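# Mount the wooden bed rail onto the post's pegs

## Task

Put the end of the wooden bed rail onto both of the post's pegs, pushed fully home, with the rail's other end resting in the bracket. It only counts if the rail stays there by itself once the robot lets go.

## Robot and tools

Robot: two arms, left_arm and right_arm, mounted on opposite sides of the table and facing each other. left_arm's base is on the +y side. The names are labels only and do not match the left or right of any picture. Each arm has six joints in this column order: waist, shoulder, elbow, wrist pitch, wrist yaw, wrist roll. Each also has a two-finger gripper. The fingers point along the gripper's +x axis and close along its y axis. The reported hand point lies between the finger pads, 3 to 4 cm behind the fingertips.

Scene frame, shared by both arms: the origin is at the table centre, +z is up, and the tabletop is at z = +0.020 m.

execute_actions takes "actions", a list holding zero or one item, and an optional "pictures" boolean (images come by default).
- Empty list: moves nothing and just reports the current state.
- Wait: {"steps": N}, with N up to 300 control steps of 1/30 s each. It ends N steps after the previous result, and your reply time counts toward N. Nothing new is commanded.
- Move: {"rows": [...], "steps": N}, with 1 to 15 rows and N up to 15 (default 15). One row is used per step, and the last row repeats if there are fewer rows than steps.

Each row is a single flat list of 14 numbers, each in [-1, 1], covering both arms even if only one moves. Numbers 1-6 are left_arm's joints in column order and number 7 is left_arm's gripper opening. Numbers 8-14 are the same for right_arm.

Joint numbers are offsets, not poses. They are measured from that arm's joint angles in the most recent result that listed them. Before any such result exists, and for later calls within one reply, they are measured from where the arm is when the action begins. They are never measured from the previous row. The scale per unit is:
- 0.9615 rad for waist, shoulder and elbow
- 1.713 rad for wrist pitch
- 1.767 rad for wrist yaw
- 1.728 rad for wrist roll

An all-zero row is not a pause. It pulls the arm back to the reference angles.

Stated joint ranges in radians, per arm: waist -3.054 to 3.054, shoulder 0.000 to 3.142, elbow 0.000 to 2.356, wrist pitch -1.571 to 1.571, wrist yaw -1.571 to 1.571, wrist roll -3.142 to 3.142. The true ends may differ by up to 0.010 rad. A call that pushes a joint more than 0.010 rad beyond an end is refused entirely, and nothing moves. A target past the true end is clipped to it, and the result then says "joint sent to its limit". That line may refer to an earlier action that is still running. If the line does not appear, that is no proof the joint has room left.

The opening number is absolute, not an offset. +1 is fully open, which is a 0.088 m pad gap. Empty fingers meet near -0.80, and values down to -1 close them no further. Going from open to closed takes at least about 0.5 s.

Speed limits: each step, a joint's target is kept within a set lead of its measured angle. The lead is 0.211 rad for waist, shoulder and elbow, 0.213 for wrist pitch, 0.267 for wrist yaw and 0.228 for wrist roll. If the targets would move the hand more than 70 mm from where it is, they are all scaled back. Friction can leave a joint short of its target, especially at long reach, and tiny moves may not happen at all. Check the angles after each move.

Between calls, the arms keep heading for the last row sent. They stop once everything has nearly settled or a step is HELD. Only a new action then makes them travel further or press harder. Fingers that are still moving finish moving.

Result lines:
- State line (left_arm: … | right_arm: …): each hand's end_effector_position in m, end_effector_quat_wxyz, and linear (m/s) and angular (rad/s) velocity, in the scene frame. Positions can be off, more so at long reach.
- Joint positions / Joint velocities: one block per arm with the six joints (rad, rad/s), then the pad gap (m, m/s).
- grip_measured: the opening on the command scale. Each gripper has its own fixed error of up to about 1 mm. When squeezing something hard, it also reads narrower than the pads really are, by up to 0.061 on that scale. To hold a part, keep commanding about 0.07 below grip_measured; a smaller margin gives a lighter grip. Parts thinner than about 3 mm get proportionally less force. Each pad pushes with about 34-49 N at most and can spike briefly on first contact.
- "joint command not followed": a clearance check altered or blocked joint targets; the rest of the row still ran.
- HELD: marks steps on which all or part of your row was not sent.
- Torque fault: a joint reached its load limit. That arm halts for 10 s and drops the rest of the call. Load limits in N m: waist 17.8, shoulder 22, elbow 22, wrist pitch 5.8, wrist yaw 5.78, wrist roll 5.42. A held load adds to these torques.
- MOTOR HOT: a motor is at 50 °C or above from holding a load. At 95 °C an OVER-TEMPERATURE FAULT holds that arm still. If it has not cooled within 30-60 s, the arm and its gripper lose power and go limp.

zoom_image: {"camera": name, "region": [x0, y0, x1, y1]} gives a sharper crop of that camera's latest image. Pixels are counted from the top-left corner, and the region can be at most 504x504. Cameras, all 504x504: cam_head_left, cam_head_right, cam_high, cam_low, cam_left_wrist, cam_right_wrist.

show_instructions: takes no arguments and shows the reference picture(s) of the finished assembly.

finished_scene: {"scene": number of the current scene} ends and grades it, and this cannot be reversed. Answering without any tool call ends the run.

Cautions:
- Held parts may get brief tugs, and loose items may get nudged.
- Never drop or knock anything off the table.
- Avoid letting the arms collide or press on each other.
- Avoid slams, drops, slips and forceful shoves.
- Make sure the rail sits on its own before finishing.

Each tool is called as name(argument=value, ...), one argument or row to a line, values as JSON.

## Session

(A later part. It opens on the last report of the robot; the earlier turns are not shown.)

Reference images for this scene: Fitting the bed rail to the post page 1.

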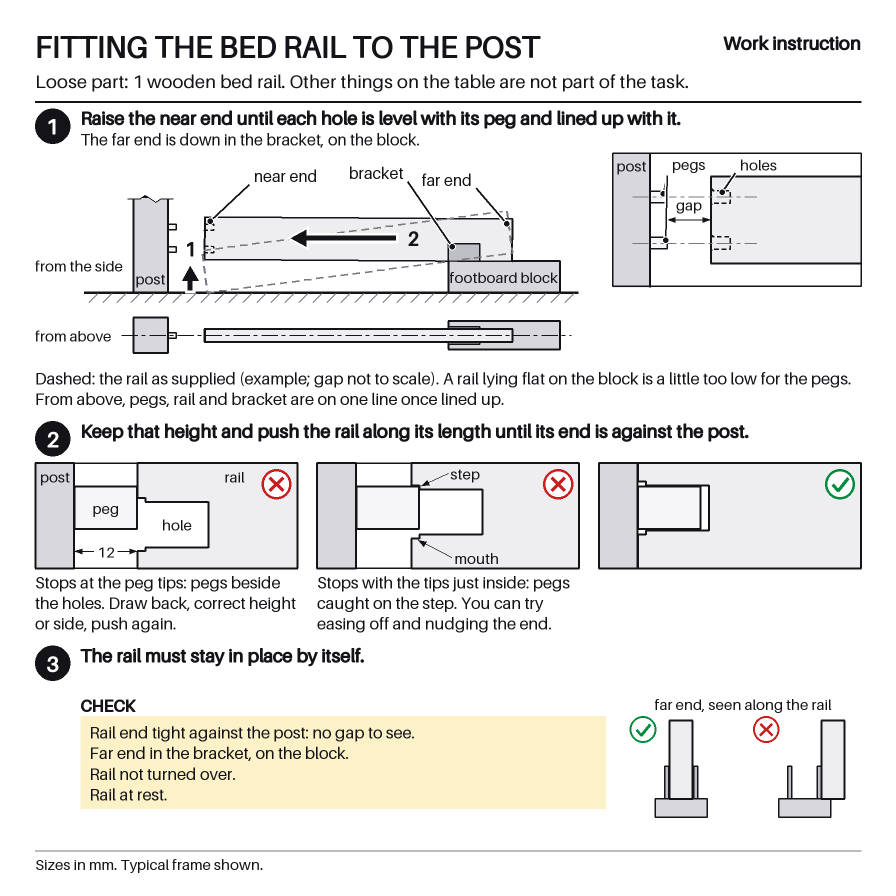

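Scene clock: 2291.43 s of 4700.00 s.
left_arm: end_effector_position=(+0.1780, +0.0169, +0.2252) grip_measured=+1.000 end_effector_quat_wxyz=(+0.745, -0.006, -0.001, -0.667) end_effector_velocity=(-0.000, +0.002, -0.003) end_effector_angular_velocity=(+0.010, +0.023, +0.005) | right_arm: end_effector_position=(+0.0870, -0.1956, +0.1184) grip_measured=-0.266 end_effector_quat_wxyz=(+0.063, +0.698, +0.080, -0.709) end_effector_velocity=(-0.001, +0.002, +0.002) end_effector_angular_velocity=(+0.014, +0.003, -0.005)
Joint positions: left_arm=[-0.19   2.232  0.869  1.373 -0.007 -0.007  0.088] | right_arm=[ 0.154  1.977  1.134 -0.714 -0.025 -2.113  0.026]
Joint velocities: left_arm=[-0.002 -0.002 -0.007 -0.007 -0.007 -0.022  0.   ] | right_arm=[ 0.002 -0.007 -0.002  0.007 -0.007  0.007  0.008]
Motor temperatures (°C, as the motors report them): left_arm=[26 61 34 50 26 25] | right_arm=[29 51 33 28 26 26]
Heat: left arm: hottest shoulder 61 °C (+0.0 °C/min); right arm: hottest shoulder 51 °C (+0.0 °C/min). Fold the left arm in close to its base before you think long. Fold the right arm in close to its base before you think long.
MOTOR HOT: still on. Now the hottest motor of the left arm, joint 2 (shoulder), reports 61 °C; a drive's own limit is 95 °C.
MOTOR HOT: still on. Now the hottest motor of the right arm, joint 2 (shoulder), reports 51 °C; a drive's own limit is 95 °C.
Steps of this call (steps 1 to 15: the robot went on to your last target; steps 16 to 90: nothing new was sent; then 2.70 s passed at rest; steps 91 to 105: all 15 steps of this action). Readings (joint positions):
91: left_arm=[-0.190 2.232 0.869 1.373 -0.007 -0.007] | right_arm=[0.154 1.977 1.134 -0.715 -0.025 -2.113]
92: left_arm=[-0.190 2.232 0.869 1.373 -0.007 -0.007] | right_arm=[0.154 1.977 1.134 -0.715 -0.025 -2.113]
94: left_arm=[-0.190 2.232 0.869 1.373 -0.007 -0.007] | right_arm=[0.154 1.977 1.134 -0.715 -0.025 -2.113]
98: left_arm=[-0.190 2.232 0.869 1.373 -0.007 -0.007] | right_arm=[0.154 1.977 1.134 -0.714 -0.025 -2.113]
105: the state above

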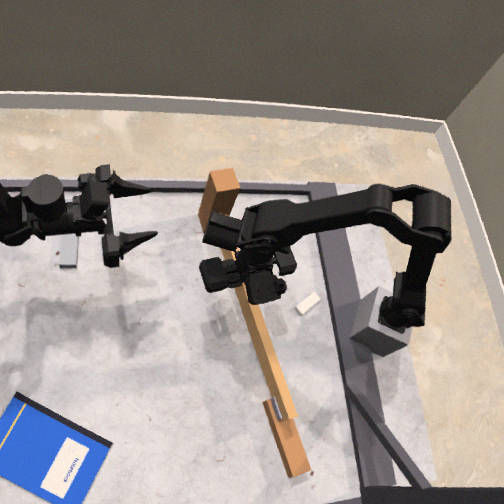

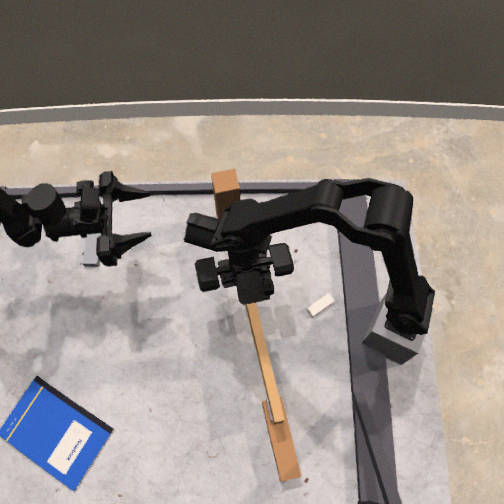

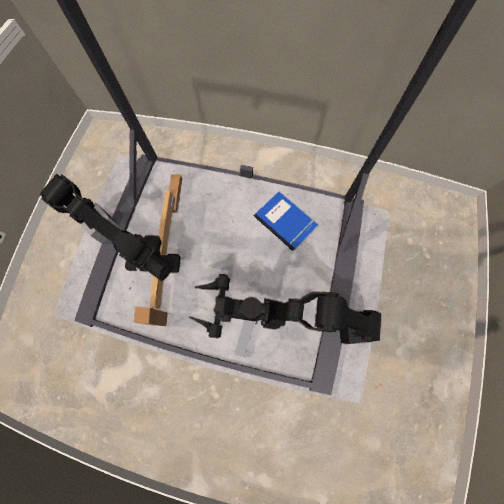

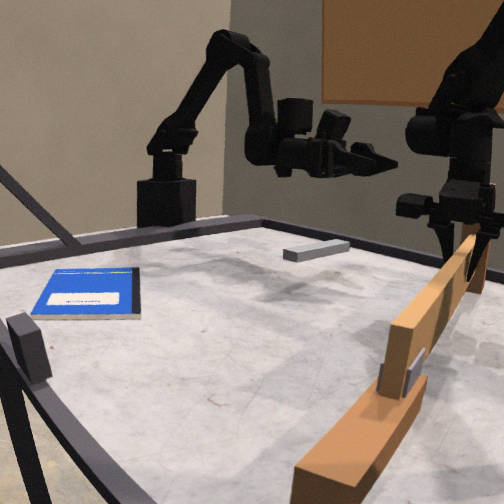

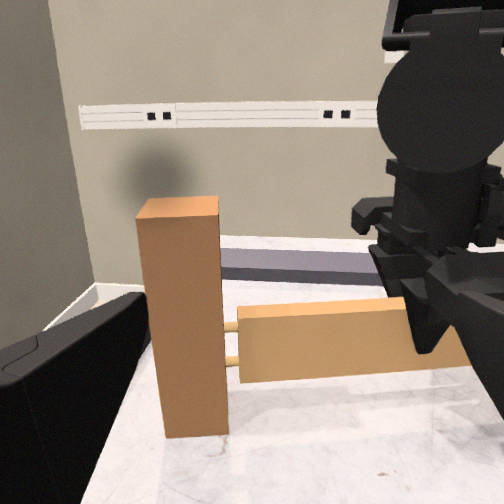

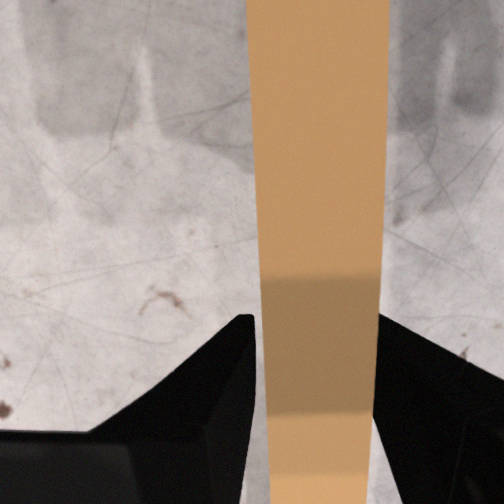

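execute_actions(
  actions=[
    {"rows":[[0,0,0,0,0,0,1,0.004,0.024,0.045,-0.02,0.006,0,-0.2]],"steps":15},
  ],
)

Scene clock: 2294.77 s of 4700.00 s.
left_arm: end_effector_position=(+0.1780, +0.0169, +0.2252) grip_measured=+1.000 end_effector_quat_wxyz=(+0.745, -0.006, -0.001, -0.667) end_effector_velocity=(-0.003, +0.000, -0.001) end_effector_angular_velocity=(+0.006, +0.008, -0.000) | right_arm: end_effector_position=(+0.0891, -0.1927, +0.1224) grip_measured=-0.204 end_effector_quat_wxyz=(+0.067, +0.699, +0.076, -0.708) end_effector_velocity=(-0.001, -0.001, +0.002) end_effector_angular_velocity=(+0.000, +0.008, -0.010)
Joint positions: left_arm=[-0.19   2.232  0.869  1.373 -0.007 -0.007  0.088] | right_arm=[ 0.154  1.985  1.166 -0.746 -0.017 -2.113  0.029]
Joint velocities: left_arm=[-0.007 -0.002 -0.002 -0.007 -0.007 -0.007  0.   ] | right_arm=[-0.002 -0.007 -0.002 -0.007 -0.007  0.007 -0.   ]
Motor temperatures (°C, as the motors report them): left_arm=[26 61 34 50 26 25] | right_arm=[28 51 33 28 26 26]
Heat: left arm: hottest shoulder 61 °C (+0.0 °C/min); right arm: hottest shoulder 51 °C (+0.0 °C/min). Fold the left arm in close to its base before you think long. Fold the right arm in close to its base before you think long.
MOTOR HOT: still on. Now the hottest motor of the left arm, joint 2 (shoulder), reports 61 °C; a drive's own limit is 95 °C.
MOTOR HOT: still on. Now the hottest motor of the right arm, joint 2 (shoulder), reports 51 °C; a drive's own limit is 95 °C.
Steps of this call (steps 1 to 15: the robot went on to your last target; steps 16 to 85: nothing new was sent; steps 86 to 100: all 15 steps of this action). Readings (joint positions):
86: left_arm=[-0.190 2.232 0.869 1.373 -0.007 -0.007] | right_arm=[0.154 1.978 1.140 -0.723 -0.024 -2.113]
87: left_arm=[-0.190 2.232 0.869 1.373 -0.007 -0.007] | right_arm=[0.154 1.980 1.146 -0.731 -0.022 -2.113]
89: left_arm=[-0.190 2.232 0.869 1.373 -0.007 -0.007] | right_arm=[0.154 1.982 1.157 -0.737 -0.020 -2.113]
93: left_arm=[-0.190 2.232 0.869 1.373 -0.007 -0.007] | right_arm=[0.154 1.983 1.166 -0.744 -0.018 -2.113]
100: the state above

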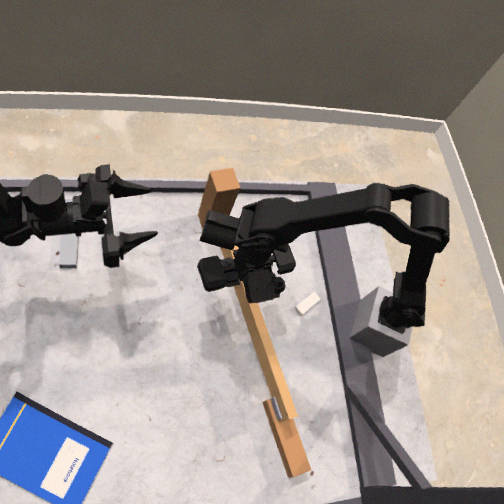

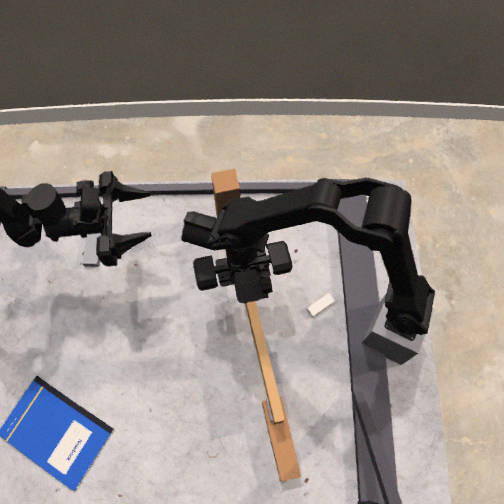

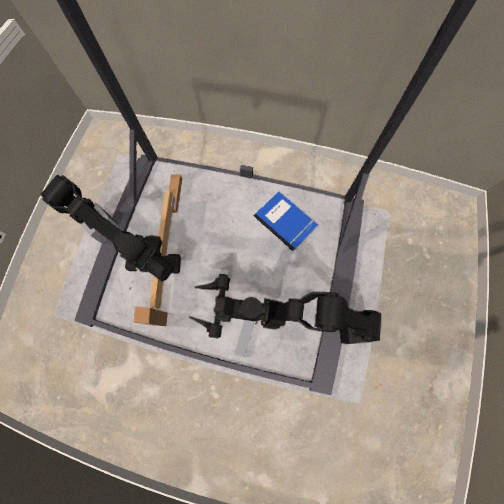

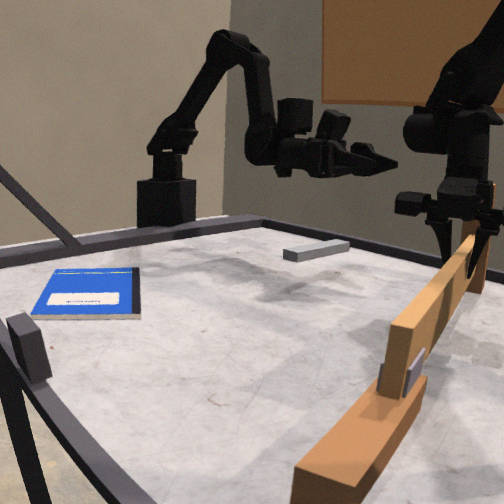

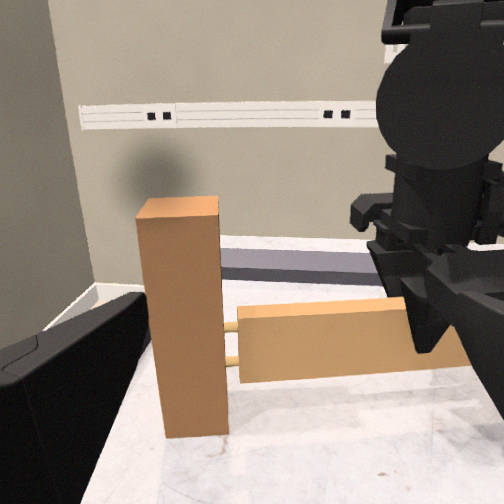

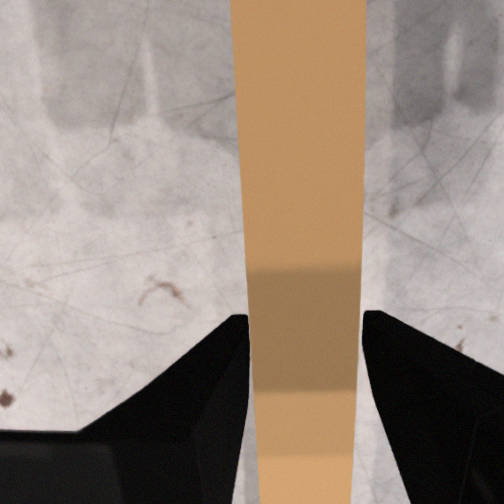

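Shoulder lagging; lower it.

execute_actions(
  actions=[
    {"rows":[[0,0,0,0,0,0,1,0.006,0.03,0,-0.002,0,0,-0.2]],"steps":15},
  ],
)

Scene clock: 2297.27 s of 4700.00 s.
left_arm: end_effector_position=(+0.1780, +0.0169, +0.2252) grip_measured=+1.000 end_effector_quat_wxyz=(+0.745, -0.006, -0.001, -0.667) end_effector_velocity=(+0.002, +0.001, +0.002) end_effector_angular_velocity=(-0.008, +0.007, +0.010) | right_arm: end_effector_position=(+0.0877, -0.1942, +0.1178) grip_measured=-0.203 end_effector_quat_wxyz=(+0.073, +0.696, +0.072, -0.710) end_effector_velocity=(+0.001, -0.001, +0.001) end_effector_angular_velocity=(-0.000, +0.008, -0.015)
Joint positions: left_arm=[-0.19   2.232  0.869  1.373 -0.007 -0.007  0.088] | right_arm=[ 0.157  2.     1.166 -0.747 -0.017 -2.113  0.029]
Joint velocities: left_arm=[ 0.002 -0.002 -0.002  0.007 -0.007 -0.007  0.   ] | right_arm=[-0.007 -0.002  0.002 -0.007 -0.007  0.007 -0.   ]
Motor temperatures (°C, as the motors report them): left_arm=[26 61 34 50 26 25] | right_arm=[28 50 34 28 26 26]
Heat: left arm: hottest shoulder 61 °C (+0.0 °C/min); right arm: hottest shoulder 50 °C (-1.0 °C/min). Fold the left arm in close to its base before you think long. Fold the right arm in close to its base before you think long.
MOTOR HOT: still on. Now the hottest motor of the left arm, joint 2 (shoulder), reports 61 °C; a drive's own limit is 95 °C.
MOTOR HOT: still on. Now the hottest motor of the right arm, joint 2 (shoulder), reports 50 °C; a drive's own limit is 95 °C.
Steps of this call (steps 1 to 15: the robot went on to your last target; steps 16 to 60: nothing new was sent; steps 61 to 75: all 15 steps of this action). Readings (joint positions):
61: left_arm=[-0.190 2.232 0.869 1.373 -0.007 -0.007] | right_arm=[0.154 1.987 1.166 -0.746 -0.017 -2.113]
62: left_arm=[-0.190 2.232 0.869 1.373 -0.007 -0.007] | right_arm=[0.155 1.990 1.166 -0.746 -0.017 -2.113]
64: left_arm=[-0.190 2.232 0.869 1.373 -0.007 -0.007] | right_arm=[0.156 1.995 1.166 -0.747 -0.017 -2.113]
68: left_arm=[-0.190 2.232 0.869 1.373 -0.007 -0.007] | right_arm=[0.157 2.000 1.166 -0.747 -0.017 -2.113]
75: the state above

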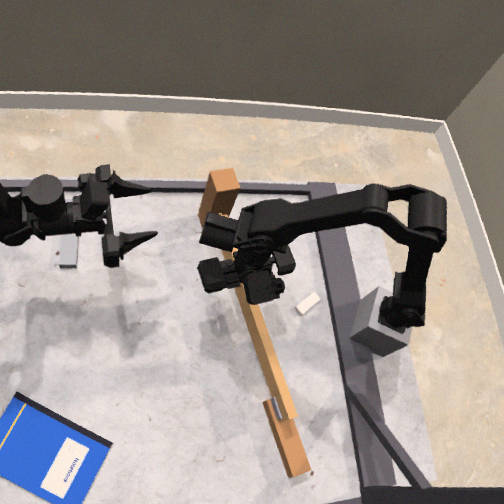

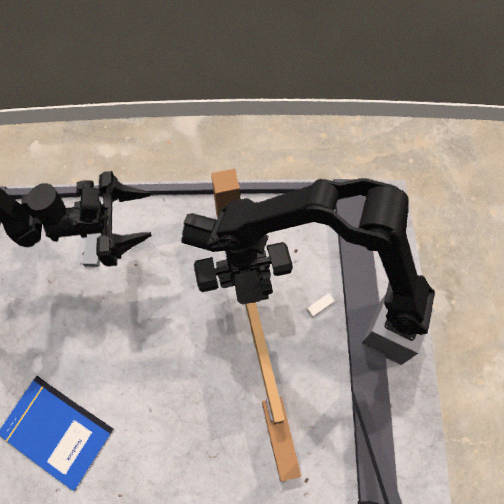

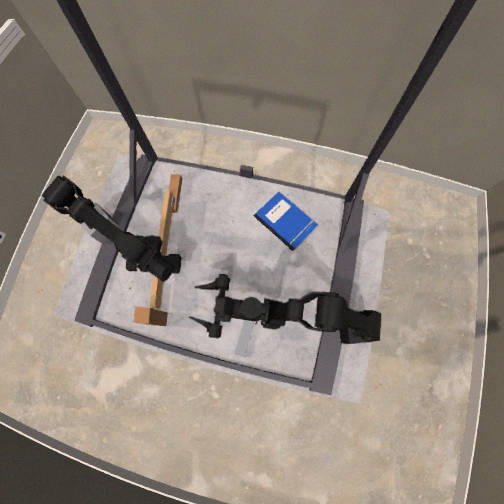

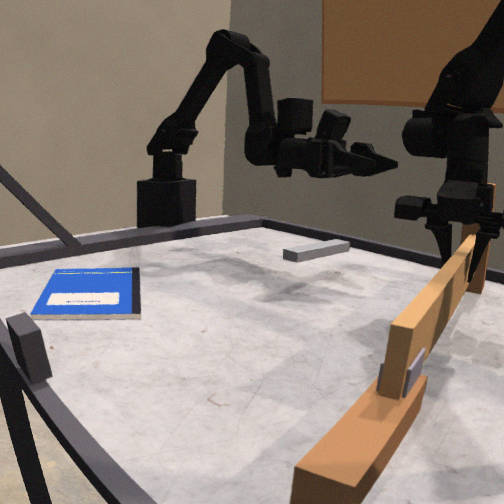

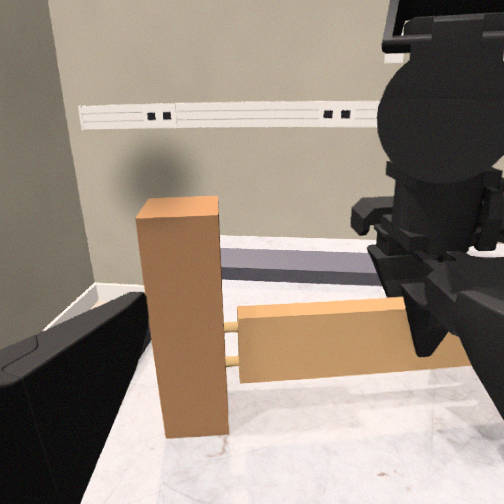

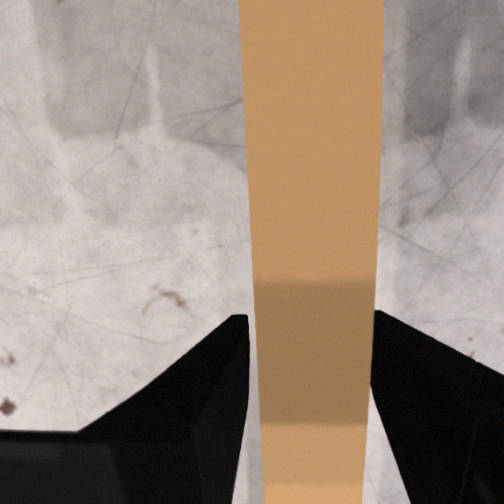

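execute_actions(
  actions=[
    {"rows":[[0,0,0,0,0,0,1,0,0,0,-0.011,0,0,-0.2]],"steps":15},
  ],
)

Scene clock: 2300.07 s of 4700.00 s.
left_arm: end_effector_position=(+0.1780, +0.0169, +0.2252) grip_measured=+1.000 end_effector_quat_wxyz=(+0.745, -0.006, -0.001, -0.667) end_effector_velocity=(+0.002, +0.001, -0.004) end_effector_angular_velocity=(+0.021, +0.010, +0.019) | right_arm: end_effector_position=(+0.0866, -0.1975, +0.1178) grip_measured=-0.203 end_effector_quat_wxyz=(+0.078, +0.694, +0.067, -0.713) end_effector_velocity=(-0.001, -0.003, -0.001) end_effector_angular_velocity=(-0.009, +0.011, +0.005)
Joint positions: left_arm=[-0.19   2.232  0.869  1.373 -0.007 -0.007  0.088] | right_arm=[ 0.157  2.     1.166 -0.763 -0.017 -2.113  0.029]
Joint velocities: left_arm=[-0.002 -0.002 -0.002 -0.022 -0.022 -0.007  0.   ] | right_arm=[-0.002  0.002 -0.002 -0.007 -0.007 -0.007 -0.   ]
Motor temperatures (°C, as the motors report them): left_arm=[26 61 34 50 26 25] | right_arm=[28 50 34 28 26 26]
Heat: left arm: hottest shoulder 61 °C (+0.0 °C/min); right arm: hottest shoulder 50 °C (-1.0 °C/min). Fold the left arm in close to its base before you think long. Fold the right arm in close to its base before you think long.
MOTOR HOT: still on. Now the hottest motor of the left arm, joint 2 (shoulder), reports 61 °C; a drive's own limit is 95 °C.
MOTOR HOT: still on. Now the hottest motor of the right arm, joint 2 (shoulder), reports 50 °C; a drive's own limit is 95 °C.
Steps of this call (steps 1 to 15: the robot went on to your last target; steps 16 to 69: nothing new was sent; steps 70 to 84: all 15 steps of this action). Readings (joint positions):
70: left_arm=[-0.190 2.232 0.869 1.373 -0.007 -0.007] | right_arm=[0.157 2.000 1.166 -0.750 -0.017 -2.113]
71: left_arm=[-0.190 2.232 0.869 1.373 -0.007 -0.007] | right_arm=[0.157 2.000 1.166 -0.755 -0.017 -2.113]
73: left_arm=[-0.190 2.232 0.869 1.373 -0.007 -0.007] | right_arm=[0.157 2.000 1.166 -0.760 -0.017 -2.113]
77: left_arm=[-0.190 2.232 0.869 1.373 -0.007 -0.007] | right_arm=[0.157 2.000 1.166 -0.762 -0.017 -2.113]
84: the state above

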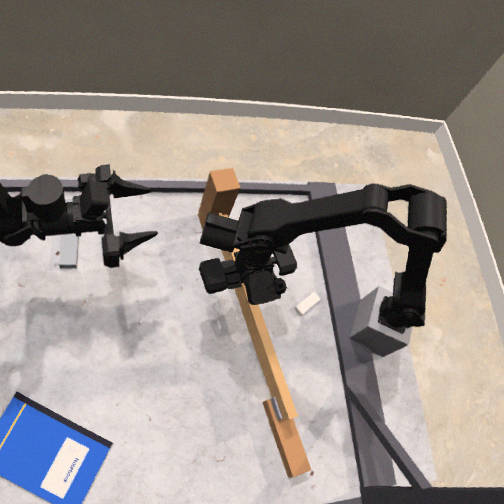

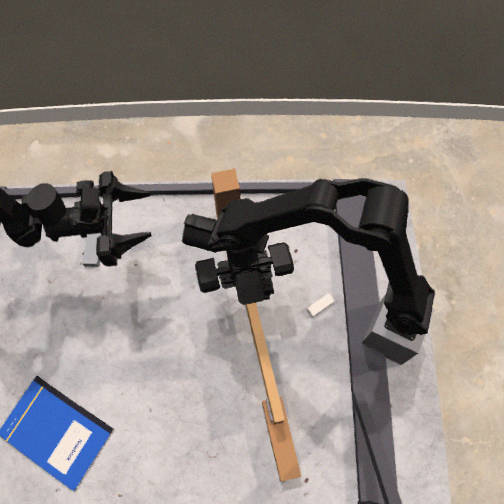

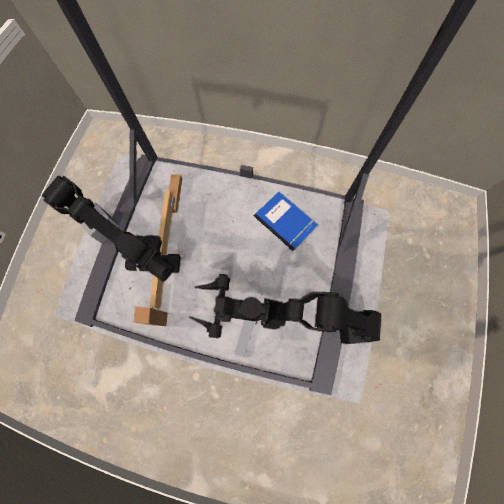

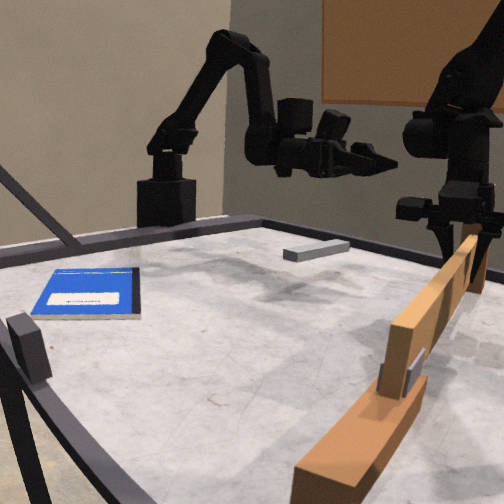

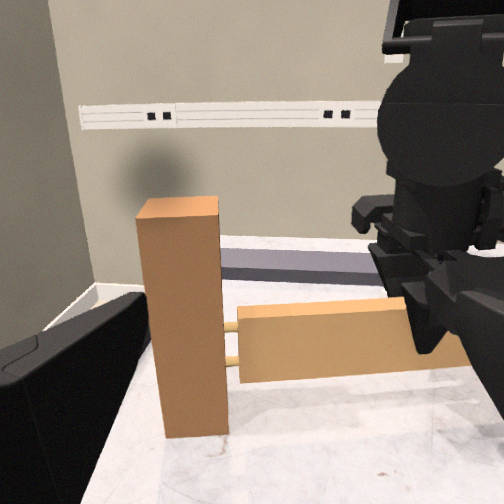

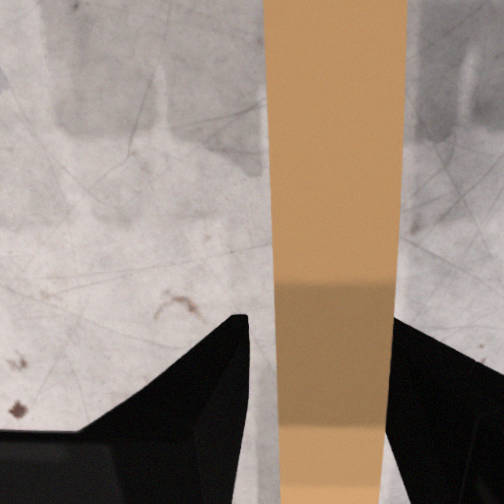

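execute_actions(
  actions=[
    {"rows":[[0,0,0,0,0,0,1,0,0,0,0.005,0,0,-0.2],[0,0,0,0,0,0,1,0,0,0,0.005,0,0,-0.2],[0,0,0,0,0,0,1,0,0,0,0.005,0,0,-0.2],[0,0,0,0,0,0,1,0,0,0,0.005,0,0,-0.25],[0,0,0,0,0,0,1,0,0,0,0.005,0,0,-0.3],[0,0,0,0,0,0,1,0,0,0,0.005,0,0,-0.35],[0,0,0,0,0,0,1,0,0,0,0.005,0,0,-0.4],[0,0,0,0,0,0,1,0,0,0,0.005,0,0,-0.43],[0,0,0,0,0,0,1,0,0,0,0.005,0,0,-0.46],[0,0,0,0,0,0,1,0,0,0,0.005,0,0,-0.5],[0,0,0,0,0,0,1,0,0,0,0.005,0,0,-0.55],[0,0,0,0,0,0,1,0,0,0,0.005,0,0,-0.6],[0,0,0,0,0,0,1,0,0,0,0.005,0,0,-0.7],[0,0,0,0,0,0,1,0,0,0,0.005,0,0,-0.8],[0,0,0,0,0,0,1,0,0,0,0.005,0,0,-0.9]],"steps":15},
  ],
  pictures=false,
)

Scene clock: 2306.03 s of 4700.00 s.
left_arm: end_effector_position=(+0.1780, +0.0169, +0.2252) grip_measured=+1.000 end_effector_quat_wxyz=(+0.745, -0.006, -0.001, -0.667) end_effector_velocity=(+0.002, +0.001, -0.001) end_effector_angular_velocity=(+0.006, +0.008, +0.010) | right_arm: end_effector_position=(+0.0868, -0.1958, +0.1178) grip_measured=-0.462 end_effector_quat_wxyz=(+0.076, +0.695, +0.070, -0.712) end_effector_velocity=(-0.001, -0.002, +0.000) end_effector_angular_velocity=(-0.004, +0.009, +0.005)
Joint positions: left_arm=[-0.19   2.232  0.869  1.373 -0.007 -0.007  0.088] | right_arm=[ 0.157  2.     1.166 -0.755 -0.019 -2.113  0.016]
Joint velocities: left_arm=[ 0.002 -0.002 -0.002 -0.007 -0.007 -0.007  0.   ] | right_arm=[-0.002 -0.002 -0.002 -0.007 -0.007 -0.007 -0.   ]
Motor temperatures (°C, as the motors report them): left_arm=[26 61 34 50 26 25] | right_arm=[28 50 34 28 26 26]
Heat: left arm: hottest shoulder 61 °C (+0.0 °C/min); right arm: hottest shoulder 50 °C (-1.0 °C/min). Fold the left arm in close to its base before you think long. Fold the right arm in close to its base before you think long.
MOTOR HOT: still on. Now the hottest motor of the left arm, joint 2 (shoulder), reports 61 °C; a drive's own limit is 95 °C.
MOTOR HOT: still on. Now the hottest motor of the right arm, joint 2 (shoulder), reports 50 °C; a drive's own limit is 95 °C.
Steps of this call (steps 1 to 15: the robot went on to your last target; steps 16 to 90: nothing new was sent; then 2.47 s passed at rest; steps 91 to 105: all 15 steps of this action). Readings (joint positions):
91: left_arm=[-0.190 2.232 0.869 1.373 -0.007 -0.007] | right_arm=[0.157 2.000 1.166 -0.763 -0.017 -2.113]
92: left_arm=[-0.190 2.232 0.869 1.373 -0.007 -0.007] | right_arm=[0.157 2.000 1.166 -0.763 -0.017 -2.113]
94: left_arm=[-0.190 2.232 0.869 1.373 -0.007 -0.007] | right_arm=[0.157 2.000 1.166 -0.760 -0.017 -2.113]
98: left_arm=[-0.190 2.232 0.869 1.373 -0.007 -0.007] | right_arm=[0.157 2.000 1.166 -0.758 -0.017 -2.113]
105: the state above

Now step z upward with pushes.

execute_actions(
  actions=[
    {"rows":[[0,0,0,0,0,0,1,0.002,-0.036,0,-0.003,0.003,0,-0.9],[0,0,0,0,0,0,1,0.002,-0.036,0,-0.003,0.003,0,-0.9],[0,0,0,0,0,0,1,0.002,-0.036,0,-0.003,0.003,0,-0.9],[0,0,0,0,0,0,1,0.002,-0.036,0,-0.002,0.003,0,-0.9],[0,0,0,0,0,0,1,0.002,-0.036,0,-0.001,0.003,0,-0.9],[0,0,0,0,0,0,1,0.002,-0.002,0,-0.001,0.003,0,-0.9],[0,0,0,0,0,0,1,0.002,-0.002,0,-0.001,0.003,0,-0.9],[0,0,0,0,0,0,1,-0.025,-0.002,0.0,-0.001,0.008,0,-0.9]],"steps":15},
  ],
  pictures=false,
)

execute_actions(
  actions=[
    {"rows":[[0,0,0,0,0,0,1,0.006,-0.036,0,-0.003,0.005,0,-0.9],[0,0,0,0,0,0,1,0.006,-0.036,0,-0.003,0.005,0,-0.9],[0,0,0,0,0,0,1,0.006,-0.036,0,-0.003,0.005,0,-0.9],[0,0,0,0,0,0,1,0.006,-0.036,0,-0.002,0.005,0,-0.9],[0,0,0,0,0,0,1,0.006,-0.002,0,-0.001,0.005,0,-0.9],[0,0,0,0,0,0,1,0.006,-0.002,0,-0.001,0.005,0,-0.9],[0,0,0,0,0,0,1,0.006,-0.002,0,-0.001,0.005,0,-0.9],[0,0,0,0,0,0,1,-0.025,-0.002,0.0,-0.001,0.008,0,-0.9]],"steps":15},
  ],
  pictures=false,
)

execute_actions(
  actions=[
    {"rows":[[0,0,0,0,0,0,1,0.006,-0.036,0,-0.003,0.005,0,-0.9],[0,0,0,0,0,0,1,0.006,-0.036,0,-0.003,0.005,0,-0.9],[0,0,0,0,0,0,1,0.006,-0.036,0,-0.003,0.005,0,-0.9],[0,0,0,0,0,0,1,0.006,-0.036,0,-0.002,0.005,0,-0.9],[0,0,0,0,0,0,1,0.006,-0.002,0,-0.001,0.005,0,-0.9],[0,0,0,0,0,0,1,0.006,-0.002,0,-0.001,0.005,0,-0.9],[0,0,0,0,0,0,1,0.006,-0.002,0,-0.001,0.005,0,-0.9],[0,0,0,0,0,0,1,-0.025,-0.002,0.0,-0.001,0.008,0,-0.9]],"steps":15},
  ],
  pictures=false,
)

execute_actions(
  actions=[
    {"rows":[[0,0,0,0,0,0,1,0.006,-0.036,0,-0.003,0.005,0,-0.9],[0,0,0,0,0,0,1,0.006,-0.036,0,-0.003,0.005,0,-0.9],[0,0,0,0,0,0,1,0.006,-0.036,0,-0.003,0.005,0,-0.9],[0,0,0,0,0,0,1,0.006,-0.036,0,-0.002,0.005,0,-0.9],[0,0,0,0,0,0,1,0.006,-0.002,0,-0.001,0.005,0,-0.9],[0,0,0,0,0,0,1,0.006,-0.002,0,-0.001,0.005,0,-0.9],[0,0,0,0,0,0,1,0.006,-0.002,0,-0.001,0.005,0,-0.9],[0,0,0,0,0,0,1,-0.025,-0.002,0.0,-0.001,0.008,0,-0.9]],"steps":15},
  ],
  pictures=false,
)

execute_actions(
  actions=[
    {"rows":[[0,0,0,0,0,0,1,0.006,-0.036,0,-0.003,0.005,0,-0.9],[0,0,0,0,0,0,1,0.006,-0.036,0,-0.003,0.005,0,-0.9],[0,0,0,0,0,0,1,0.006,-0.036,0,-0.003,0.005,0,-0.9],[0,0,0,0,0,0,1,0.006,-0.036,0,-0.002,0.005,0,-0.9],[0,0,0,0,0,0,1,0.006,-0.002,0,-0.001,0.005,0,-0.9],[0,0,0,0,0,0,1,0.006,-0.002,0,-0.001,0.005,0,-0.9],[0,0,0,0,0,0,1,0.006,-0.002,0,-0.001,0.005,0,-0.9],[0,0,0,0,0,0,1,-0.025,-0.002,0.0,-0.001,0.008,0,-0.9]],"steps":15},
  ],
  pictures=false,
)

Scene clock: 2318.87 s of 4700.00 s.
left_arm: end_effector_position=(+0.1780, +0.0169, +0.2252) grip_measured=+1.000 end_effector_quat_wxyz=(+0.745, -0.006, -0.001, -0.667) end_effector_velocity=(-0.000, +0.000, -0.001) end_effector_angular_velocity=(+0.006, +0.008, +0.005) | right_arm: end_effector_position=(+0.0875, -0.1955, +0.1196) grip_measured=-0.462 end_effector_quat_wxyz=(+0.073, +0.695, +0.071, -0.712) end_effector_velocity=(-0.001, -0.002, +0.000) end_effector_angular_velocity=(-0.005, +0.009, -0.010)
Joint positions: left_arm=[-0.19   2.232  0.869  1.373 -0.007 -0.007  0.088] | right_arm=[ 0.154  1.994  1.166 -0.756 -0.021 -2.113  0.016]
Joint velocities: left_arm=[-0.002 -0.002 -0.002 -0.007 -0.007 -0.007  0.   ] | right_arm=[-0.002 -0.002 -0.002 -0.007 -0.007  0.007  0.   ]
Motor temperatures (°C, as the motors report them): left_arm=[26 61 34 50 26 25] | right_arm=[28 50 33 28 26 26]
Heat: left arm: hottest shoulder 61 °C (+0.0 °C/min); right arm: hottest shoulder 50 °C (-1.0 °C/min). Fold the left arm in close to its base before you think long. Fold the right arm in close to its base before you think long.
MOTOR HOT: still on. Now the hottest motor of the left arm, joint 2 (shoulder), reports 61 °C; a drive's own limit is 95 °C.
MOTOR HOT: still on. Now the hottest motor of the right arm, joint 2 (shoulder), reports 50 °C; a drive's own limit is 95 °C.
Steps of this call (steps 1 to 15: the robot went on to your last target; steps 16 to 90: nothing new was sent; then 9.33 s passed at rest; steps 91 to 105: all 15 steps of this action). Readings (joint positions):
91: left_arm=[-0.190 2.232 0.869 1.373 -0.007 -0.007] | right_arm=[0.157 1.997 1.166 -0.755 -0.019 -2.113]
92: left_arm=[-0.190 2.232 0.869 1.373 -0.007 -0.007] | right_arm=[0.157 1.996 1.166 -0.755 -0.019 -2.113]
94: left_arm=[-0.190 2.232 0.869 1.373 -0.007 -0.007] | right_arm=[0.157 1.995 1.166 -0.755 -0.019 -2.113]
98: left_arm=[-0.190 2.232 0.869 1.373 -0.007 -0.007] | right_arm=[0.156 1.994 1.166 -0.755 -0.019 -2.113]
105: the state above

Scene clock: 2319.37 s of 4700.00 s.
left_arm: end_effector_position=(+0.1780, +0.0169, +0.2252) grip_measured=+1.000 end_effector_quat_wxyz=(+0.745, -0.006, -0.001, -0.667) end_effector_velocity=(+0.000, +0.000, +0.001) end_effector_angular_velocity=(-0.000, +0.022, -0.005) | right_arm: end_effector_position=(+0.0875, -0.1955, +0.1202) grip_measured=-0.462 end_effector_quat_wxyz=(+0.072, +0.694, +0.071, -0.713) end_effector_velocity=(-0.002, +0.000, +0.001) end_effector_angular_velocity=(+0.005, +0.022, -0.010)
Joint positions: left_arm=[-0.19   2.232  0.869  1.373 -0.007 -0.007  0.088] | right_arm=[ 0.153  1.992  1.166 -0.757 -0.024 -2.113  0.016]
Joint velocities: left_arm=[ 0.002 -0.007 -0.002 -0.007  0.007 -0.022  0.   ] | right_arm=[-0.002 -0.002  0.002 -0.007 -0.022  0.007 -0.   ]
Motor temperatures (°C, as the motors report them): left_arm=[26 61 34 50 26 25] | right_arm=[28 51 33 28 26 26]
Heat: left arm: hottest shoulder 61 °C (+0.0 °C/min); right arm: hottest shoulder 51 °C (+0.0 °C/min). Fold the left arm in close to its base before you think long. Fold the right arm in close to its base before you think long.
MOTOR HOT: still on. Now the hottest motor of the left arm, joint 2 (shoulder), reports 61 °C; a drive's own limit is 95 °C.
MOTOR HOT: still on. Now the hottest motor of the right arm, joint 2 (shoulder), reports 51 °C; a drive's own limit is 95 °C.
Steps of this call (steps 1 to 15: all 15 steps of this action). Readings (joint positions):
1: left_arm=[-0.190 2.232 0.869 1.373 -0.007 -0.007] | right_arm=[0.156 1.993 1.166 -0.756 -0.021 -2.113]
2: left_arm=[-0.190 2.232 0.869 1.373 -0.007 -0.007] | right_arm=[0.157 1.993 1.166 -0.756 -0.019 -2.113]
4: left_arm=[-0.190 2.232 0.869 1.373 -0.007 -0.007] | right_arm=[0.157 1.992 1.166 -0.756 -0.018 -2.113]
8: left_arm=[-0.190 2.232 0.869 1.373 -0.007 -0.007] | right_arm=[0.156 1.992 1.166 -0.757 -0.019 -2.113]
15: the state above

Scene clock: 2319.87 s of 4700.00 s.
left_arm: end_effector_position=(+0.1780, +0.0169, +0.2252) grip_measured=+1.000 end_effector_quat_wxyz=(+0.745, -0.006, -0.001, -0.667) end_effector_velocity=(-0.003, +0.000, -0.004) end_effector_angular_velocity=(+0.021, +0.010, -0.000) | right_arm: end_effector_position=(+0.0875, -0.1954, +0.1205) grip_measured=-0.462 end_effector_quat_wxyz=(+0.071, +0.694, +0.071, -0.713) end_effector_velocity=(-0.001, -0.002, -0.001) end_effector_angular_velocity=(-0.009, +0.011, -0.010)
Joint positions: left_arm=[-0.19   2.232  0.869  1.373 -0.007 -0.007  0.088] | right_arm=[ 0.152  1.991  1.166 -0.757 -0.025 -2.113  0.016]
Joint velocities: left_arm=[-0.007 -0.002 -0.002 -0.022 -0.007 -0.007  0.   ] | right_arm=[-0.002  0.002 -0.002 -0.007 -0.007  0.007  0.   ]
Motor temperatures (°C, as the motors report them): left_arm=[26 61 34 50 26 25] | right_arm=[28 51 33 28 26 26]
Heat: left arm: hottest shoulder 61 °C (+0.0 °C/min); right arm: hottest shoulder 51 °C (+0.0 °C/min). Fold the left arm in close to its base before you think long. Fold the right arm in close to its base before you think long.
MOTOR HOT: still on. Now the hottest motor of the left arm, joint 2 (shoulder), reports 61 °C; a drive's own limit is 95 °C.
MOTOR HOT: still on. Now the hottest motor of the right arm, joint 2 (shoulder), reports 51 °C; a drive's own limit is 95 °C.
Steps of this call (steps 1 to 15: all 15 steps of this action). Readings (joint positions):
1: left_arm=[-0.190 2.232 0.869 1.373 -0.007 -0.007] | right_arm=[0.154 1.992 1.166 -0.757 -0.023 -2.113]
2: left_arm=[-0.190 2.232 0.869 1.373 -0.007 -0.007] | right_arm=[0.156 1.992 1.166 -0.757 -0.021 -2.113]
4: left_arm=[-0.190 2.232 0.869 1.373 -0.007 -0.007] | right_arm=[0.157 1.991 1.166 -0.757 -0.019 -2.113]
8: left_arm=[-0.190 2.232 0.869 1.373 -0.007 -0.007] | right_arm=[0.156 1.991 1.166 -0.757 -0.020 -2.113]
15: the state above

Scene clock: 2320.37 s of 4700.00 s.
left_arm: end_effector_position=(+0.1780, +0.0169, +0.2252) grip_measured=+1.000 end_effector_quat_wxyz=(+0.745, -0.006, -0.001, -0.667) end_effector_velocity=(-0.000, +0.000, +0.001) end_effector_angular_velocity=(-0.000, +0.022, +0.005) | right_arm: end_effector_position=(+0.0876, -0.1954, +0.1206) grip_measured=-0.462 end_effector_quat_wxyz=(+0.070, +0.693, +0.072, -0.714) end_effector_velocity=(-0.004, -0.003, -0.001) end_effector_angular_velocity=(-0.004, +0.025, +0.005)
Joint positions: left_arm=[-0.19   2.232  0.869  1.373 -0.007 -0.007  0.088] | right_arm=[ 0.152  1.991  1.166 -0.757 -0.027 -2.113  0.016]
Joint velocities: left_arm=[-0.002 -0.007 -0.002 -0.007 -0.007 -0.022  0.   ] | right_arm=[-0.002 -0.002 -0.007 -0.007 -0.022 -0.007 -0.   ]
Motor temperatures (°C, as the motors report them): left_arm=[26 61 34 50 26 25] | right_arm=[28 51 33 28 26 26]
Heat: left arm: hottest shoulder 61 °C (+0.0 °C/min); right arm: hottest shoulder 51 °C (+0.0 °C/min). Fold the left arm in close to its base before you think long. Fold the right arm in close to its base before you think long.
MOTOR HOT: still on. Now the hottest motor of the left arm, joint 2 (shoulder), reports 61 °C; a drive's own limit is 95 °C.
MOTOR HOT: still on. Now the hottest motor of the right arm, joint 2 (shoulder), reports 51 °C; a drive's own limit is 95 °C.
Steps of this call (steps 1 to 15: all 15 steps of this action). Readings (joint positions):
1: left_arm=[-0.190 2.232 0.869 1.373 -0.007 -0.007] | right_arm=[0.154 1.991 1.166 -0.757 -0.024 -2.113]
2: left_arm=[-0.190 2.232 0.869 1.373 -0.007 -0.007] | right_arm=[0.155 1.991 1.166 -0.757 -0.022 -2.113]
4: left_arm=[-0.190 2.232 0.869 1.373 -0.007 -0.007] | right_arm=[0.156 1.991 1.166 -0.757 -0.021 -2.113]
8: left_arm=[-0.190 2.232 0.869 1.373 -0.007 -0.007] | right_arm=[0.155 1.991 1.166 -0.757 -0.022 -2.113]
15: the state above

Scene clock: 2320.87 s of 4700.00 s.
left_arm: end_effector_position=(+0.1780, +0.0169, +0.2252) grip_measured=+1.000 end_effector_quat_wxyz=(+0.745, -0.006, -0.001, -0.667) end_effector_velocity=(-0.000, +0.001, -0.004) end_effector_angular_velocity=(+0.011, +0.009, +0.005) | right_arm: end_effector_position=(+0.0876, -0.1955, +0.1206) grip_measured=-0.462 end_effector_quat_wxyz=(+0.070, +0.693, +0.072, -0.714) end_effector_velocity=(-0.000, +0.001, +0.000) end_effector_angular_velocity=(+0.014, +0.018, -0.000)
Joint positions: left_arm=[-0.19   2.232  0.869  1.373 -0.007 -0.007  0.088] | right_arm=[ 0.151  1.991  1.166 -0.757 -0.028 -2.114  0.016]
Joint velocities: left_arm=[-0.002  0.002 -0.002 -0.007 -0.007 -0.007  0.   ] | right_arm=[-0.007 -0.002 -0.002  0.007 -0.022 -0.007 -0.   ]
Motor temperatures (°C, as the motors report them): left_arm=[26 61 34 50 26 25] | right_arm=[28 51 33 28 26 26]
Heat: left arm: hottest shoulder 61 °C (+0.0 °C/min); right arm: hottest shoulder 51 °C (+0.0 °C/min). Fold the left arm in close to its base before you think long. Fold the right arm in close to its base before you think long.
MOTOR HOT: still on. Now the hottest motor of the left arm, joint 2 (shoulder), reports 61 °C; a drive's own limit is 95 °C.
MOTOR HOT: still on. Now the hottest motor of the right arm, joint 2 (shoulder), reports 51 °C; a drive's own limit is 95 °C.
Steps of this call (steps 1 to 15: all 15 steps of this action). Readings (joint positions):
1: left_arm=[-0.190 2.232 0.869 1.373 -0.007 -0.007] | right_arm=[0.153 1.991 1.166 -0.757 -0.026 -2.113]
2: left_arm=[-0.190 2.232 0.869 1.373 -0.007 -0.007] | right_arm=[0.154 1.991 1.166 -0.757 -0.024 -2.113]
4: left_arm=[-0.190 2.232 0.869 1.373 -0.007 -0.007] | right_arm=[0.155 1.991 1.166 -0.757 -0.022 -2.113]
8: left_arm=[-0.190 2.232 0.869 1.373 -0.007 -0.007] | right_arm=[0.154 1.991 1.166 -0.757 -0.023 -2.113]
15: the state above


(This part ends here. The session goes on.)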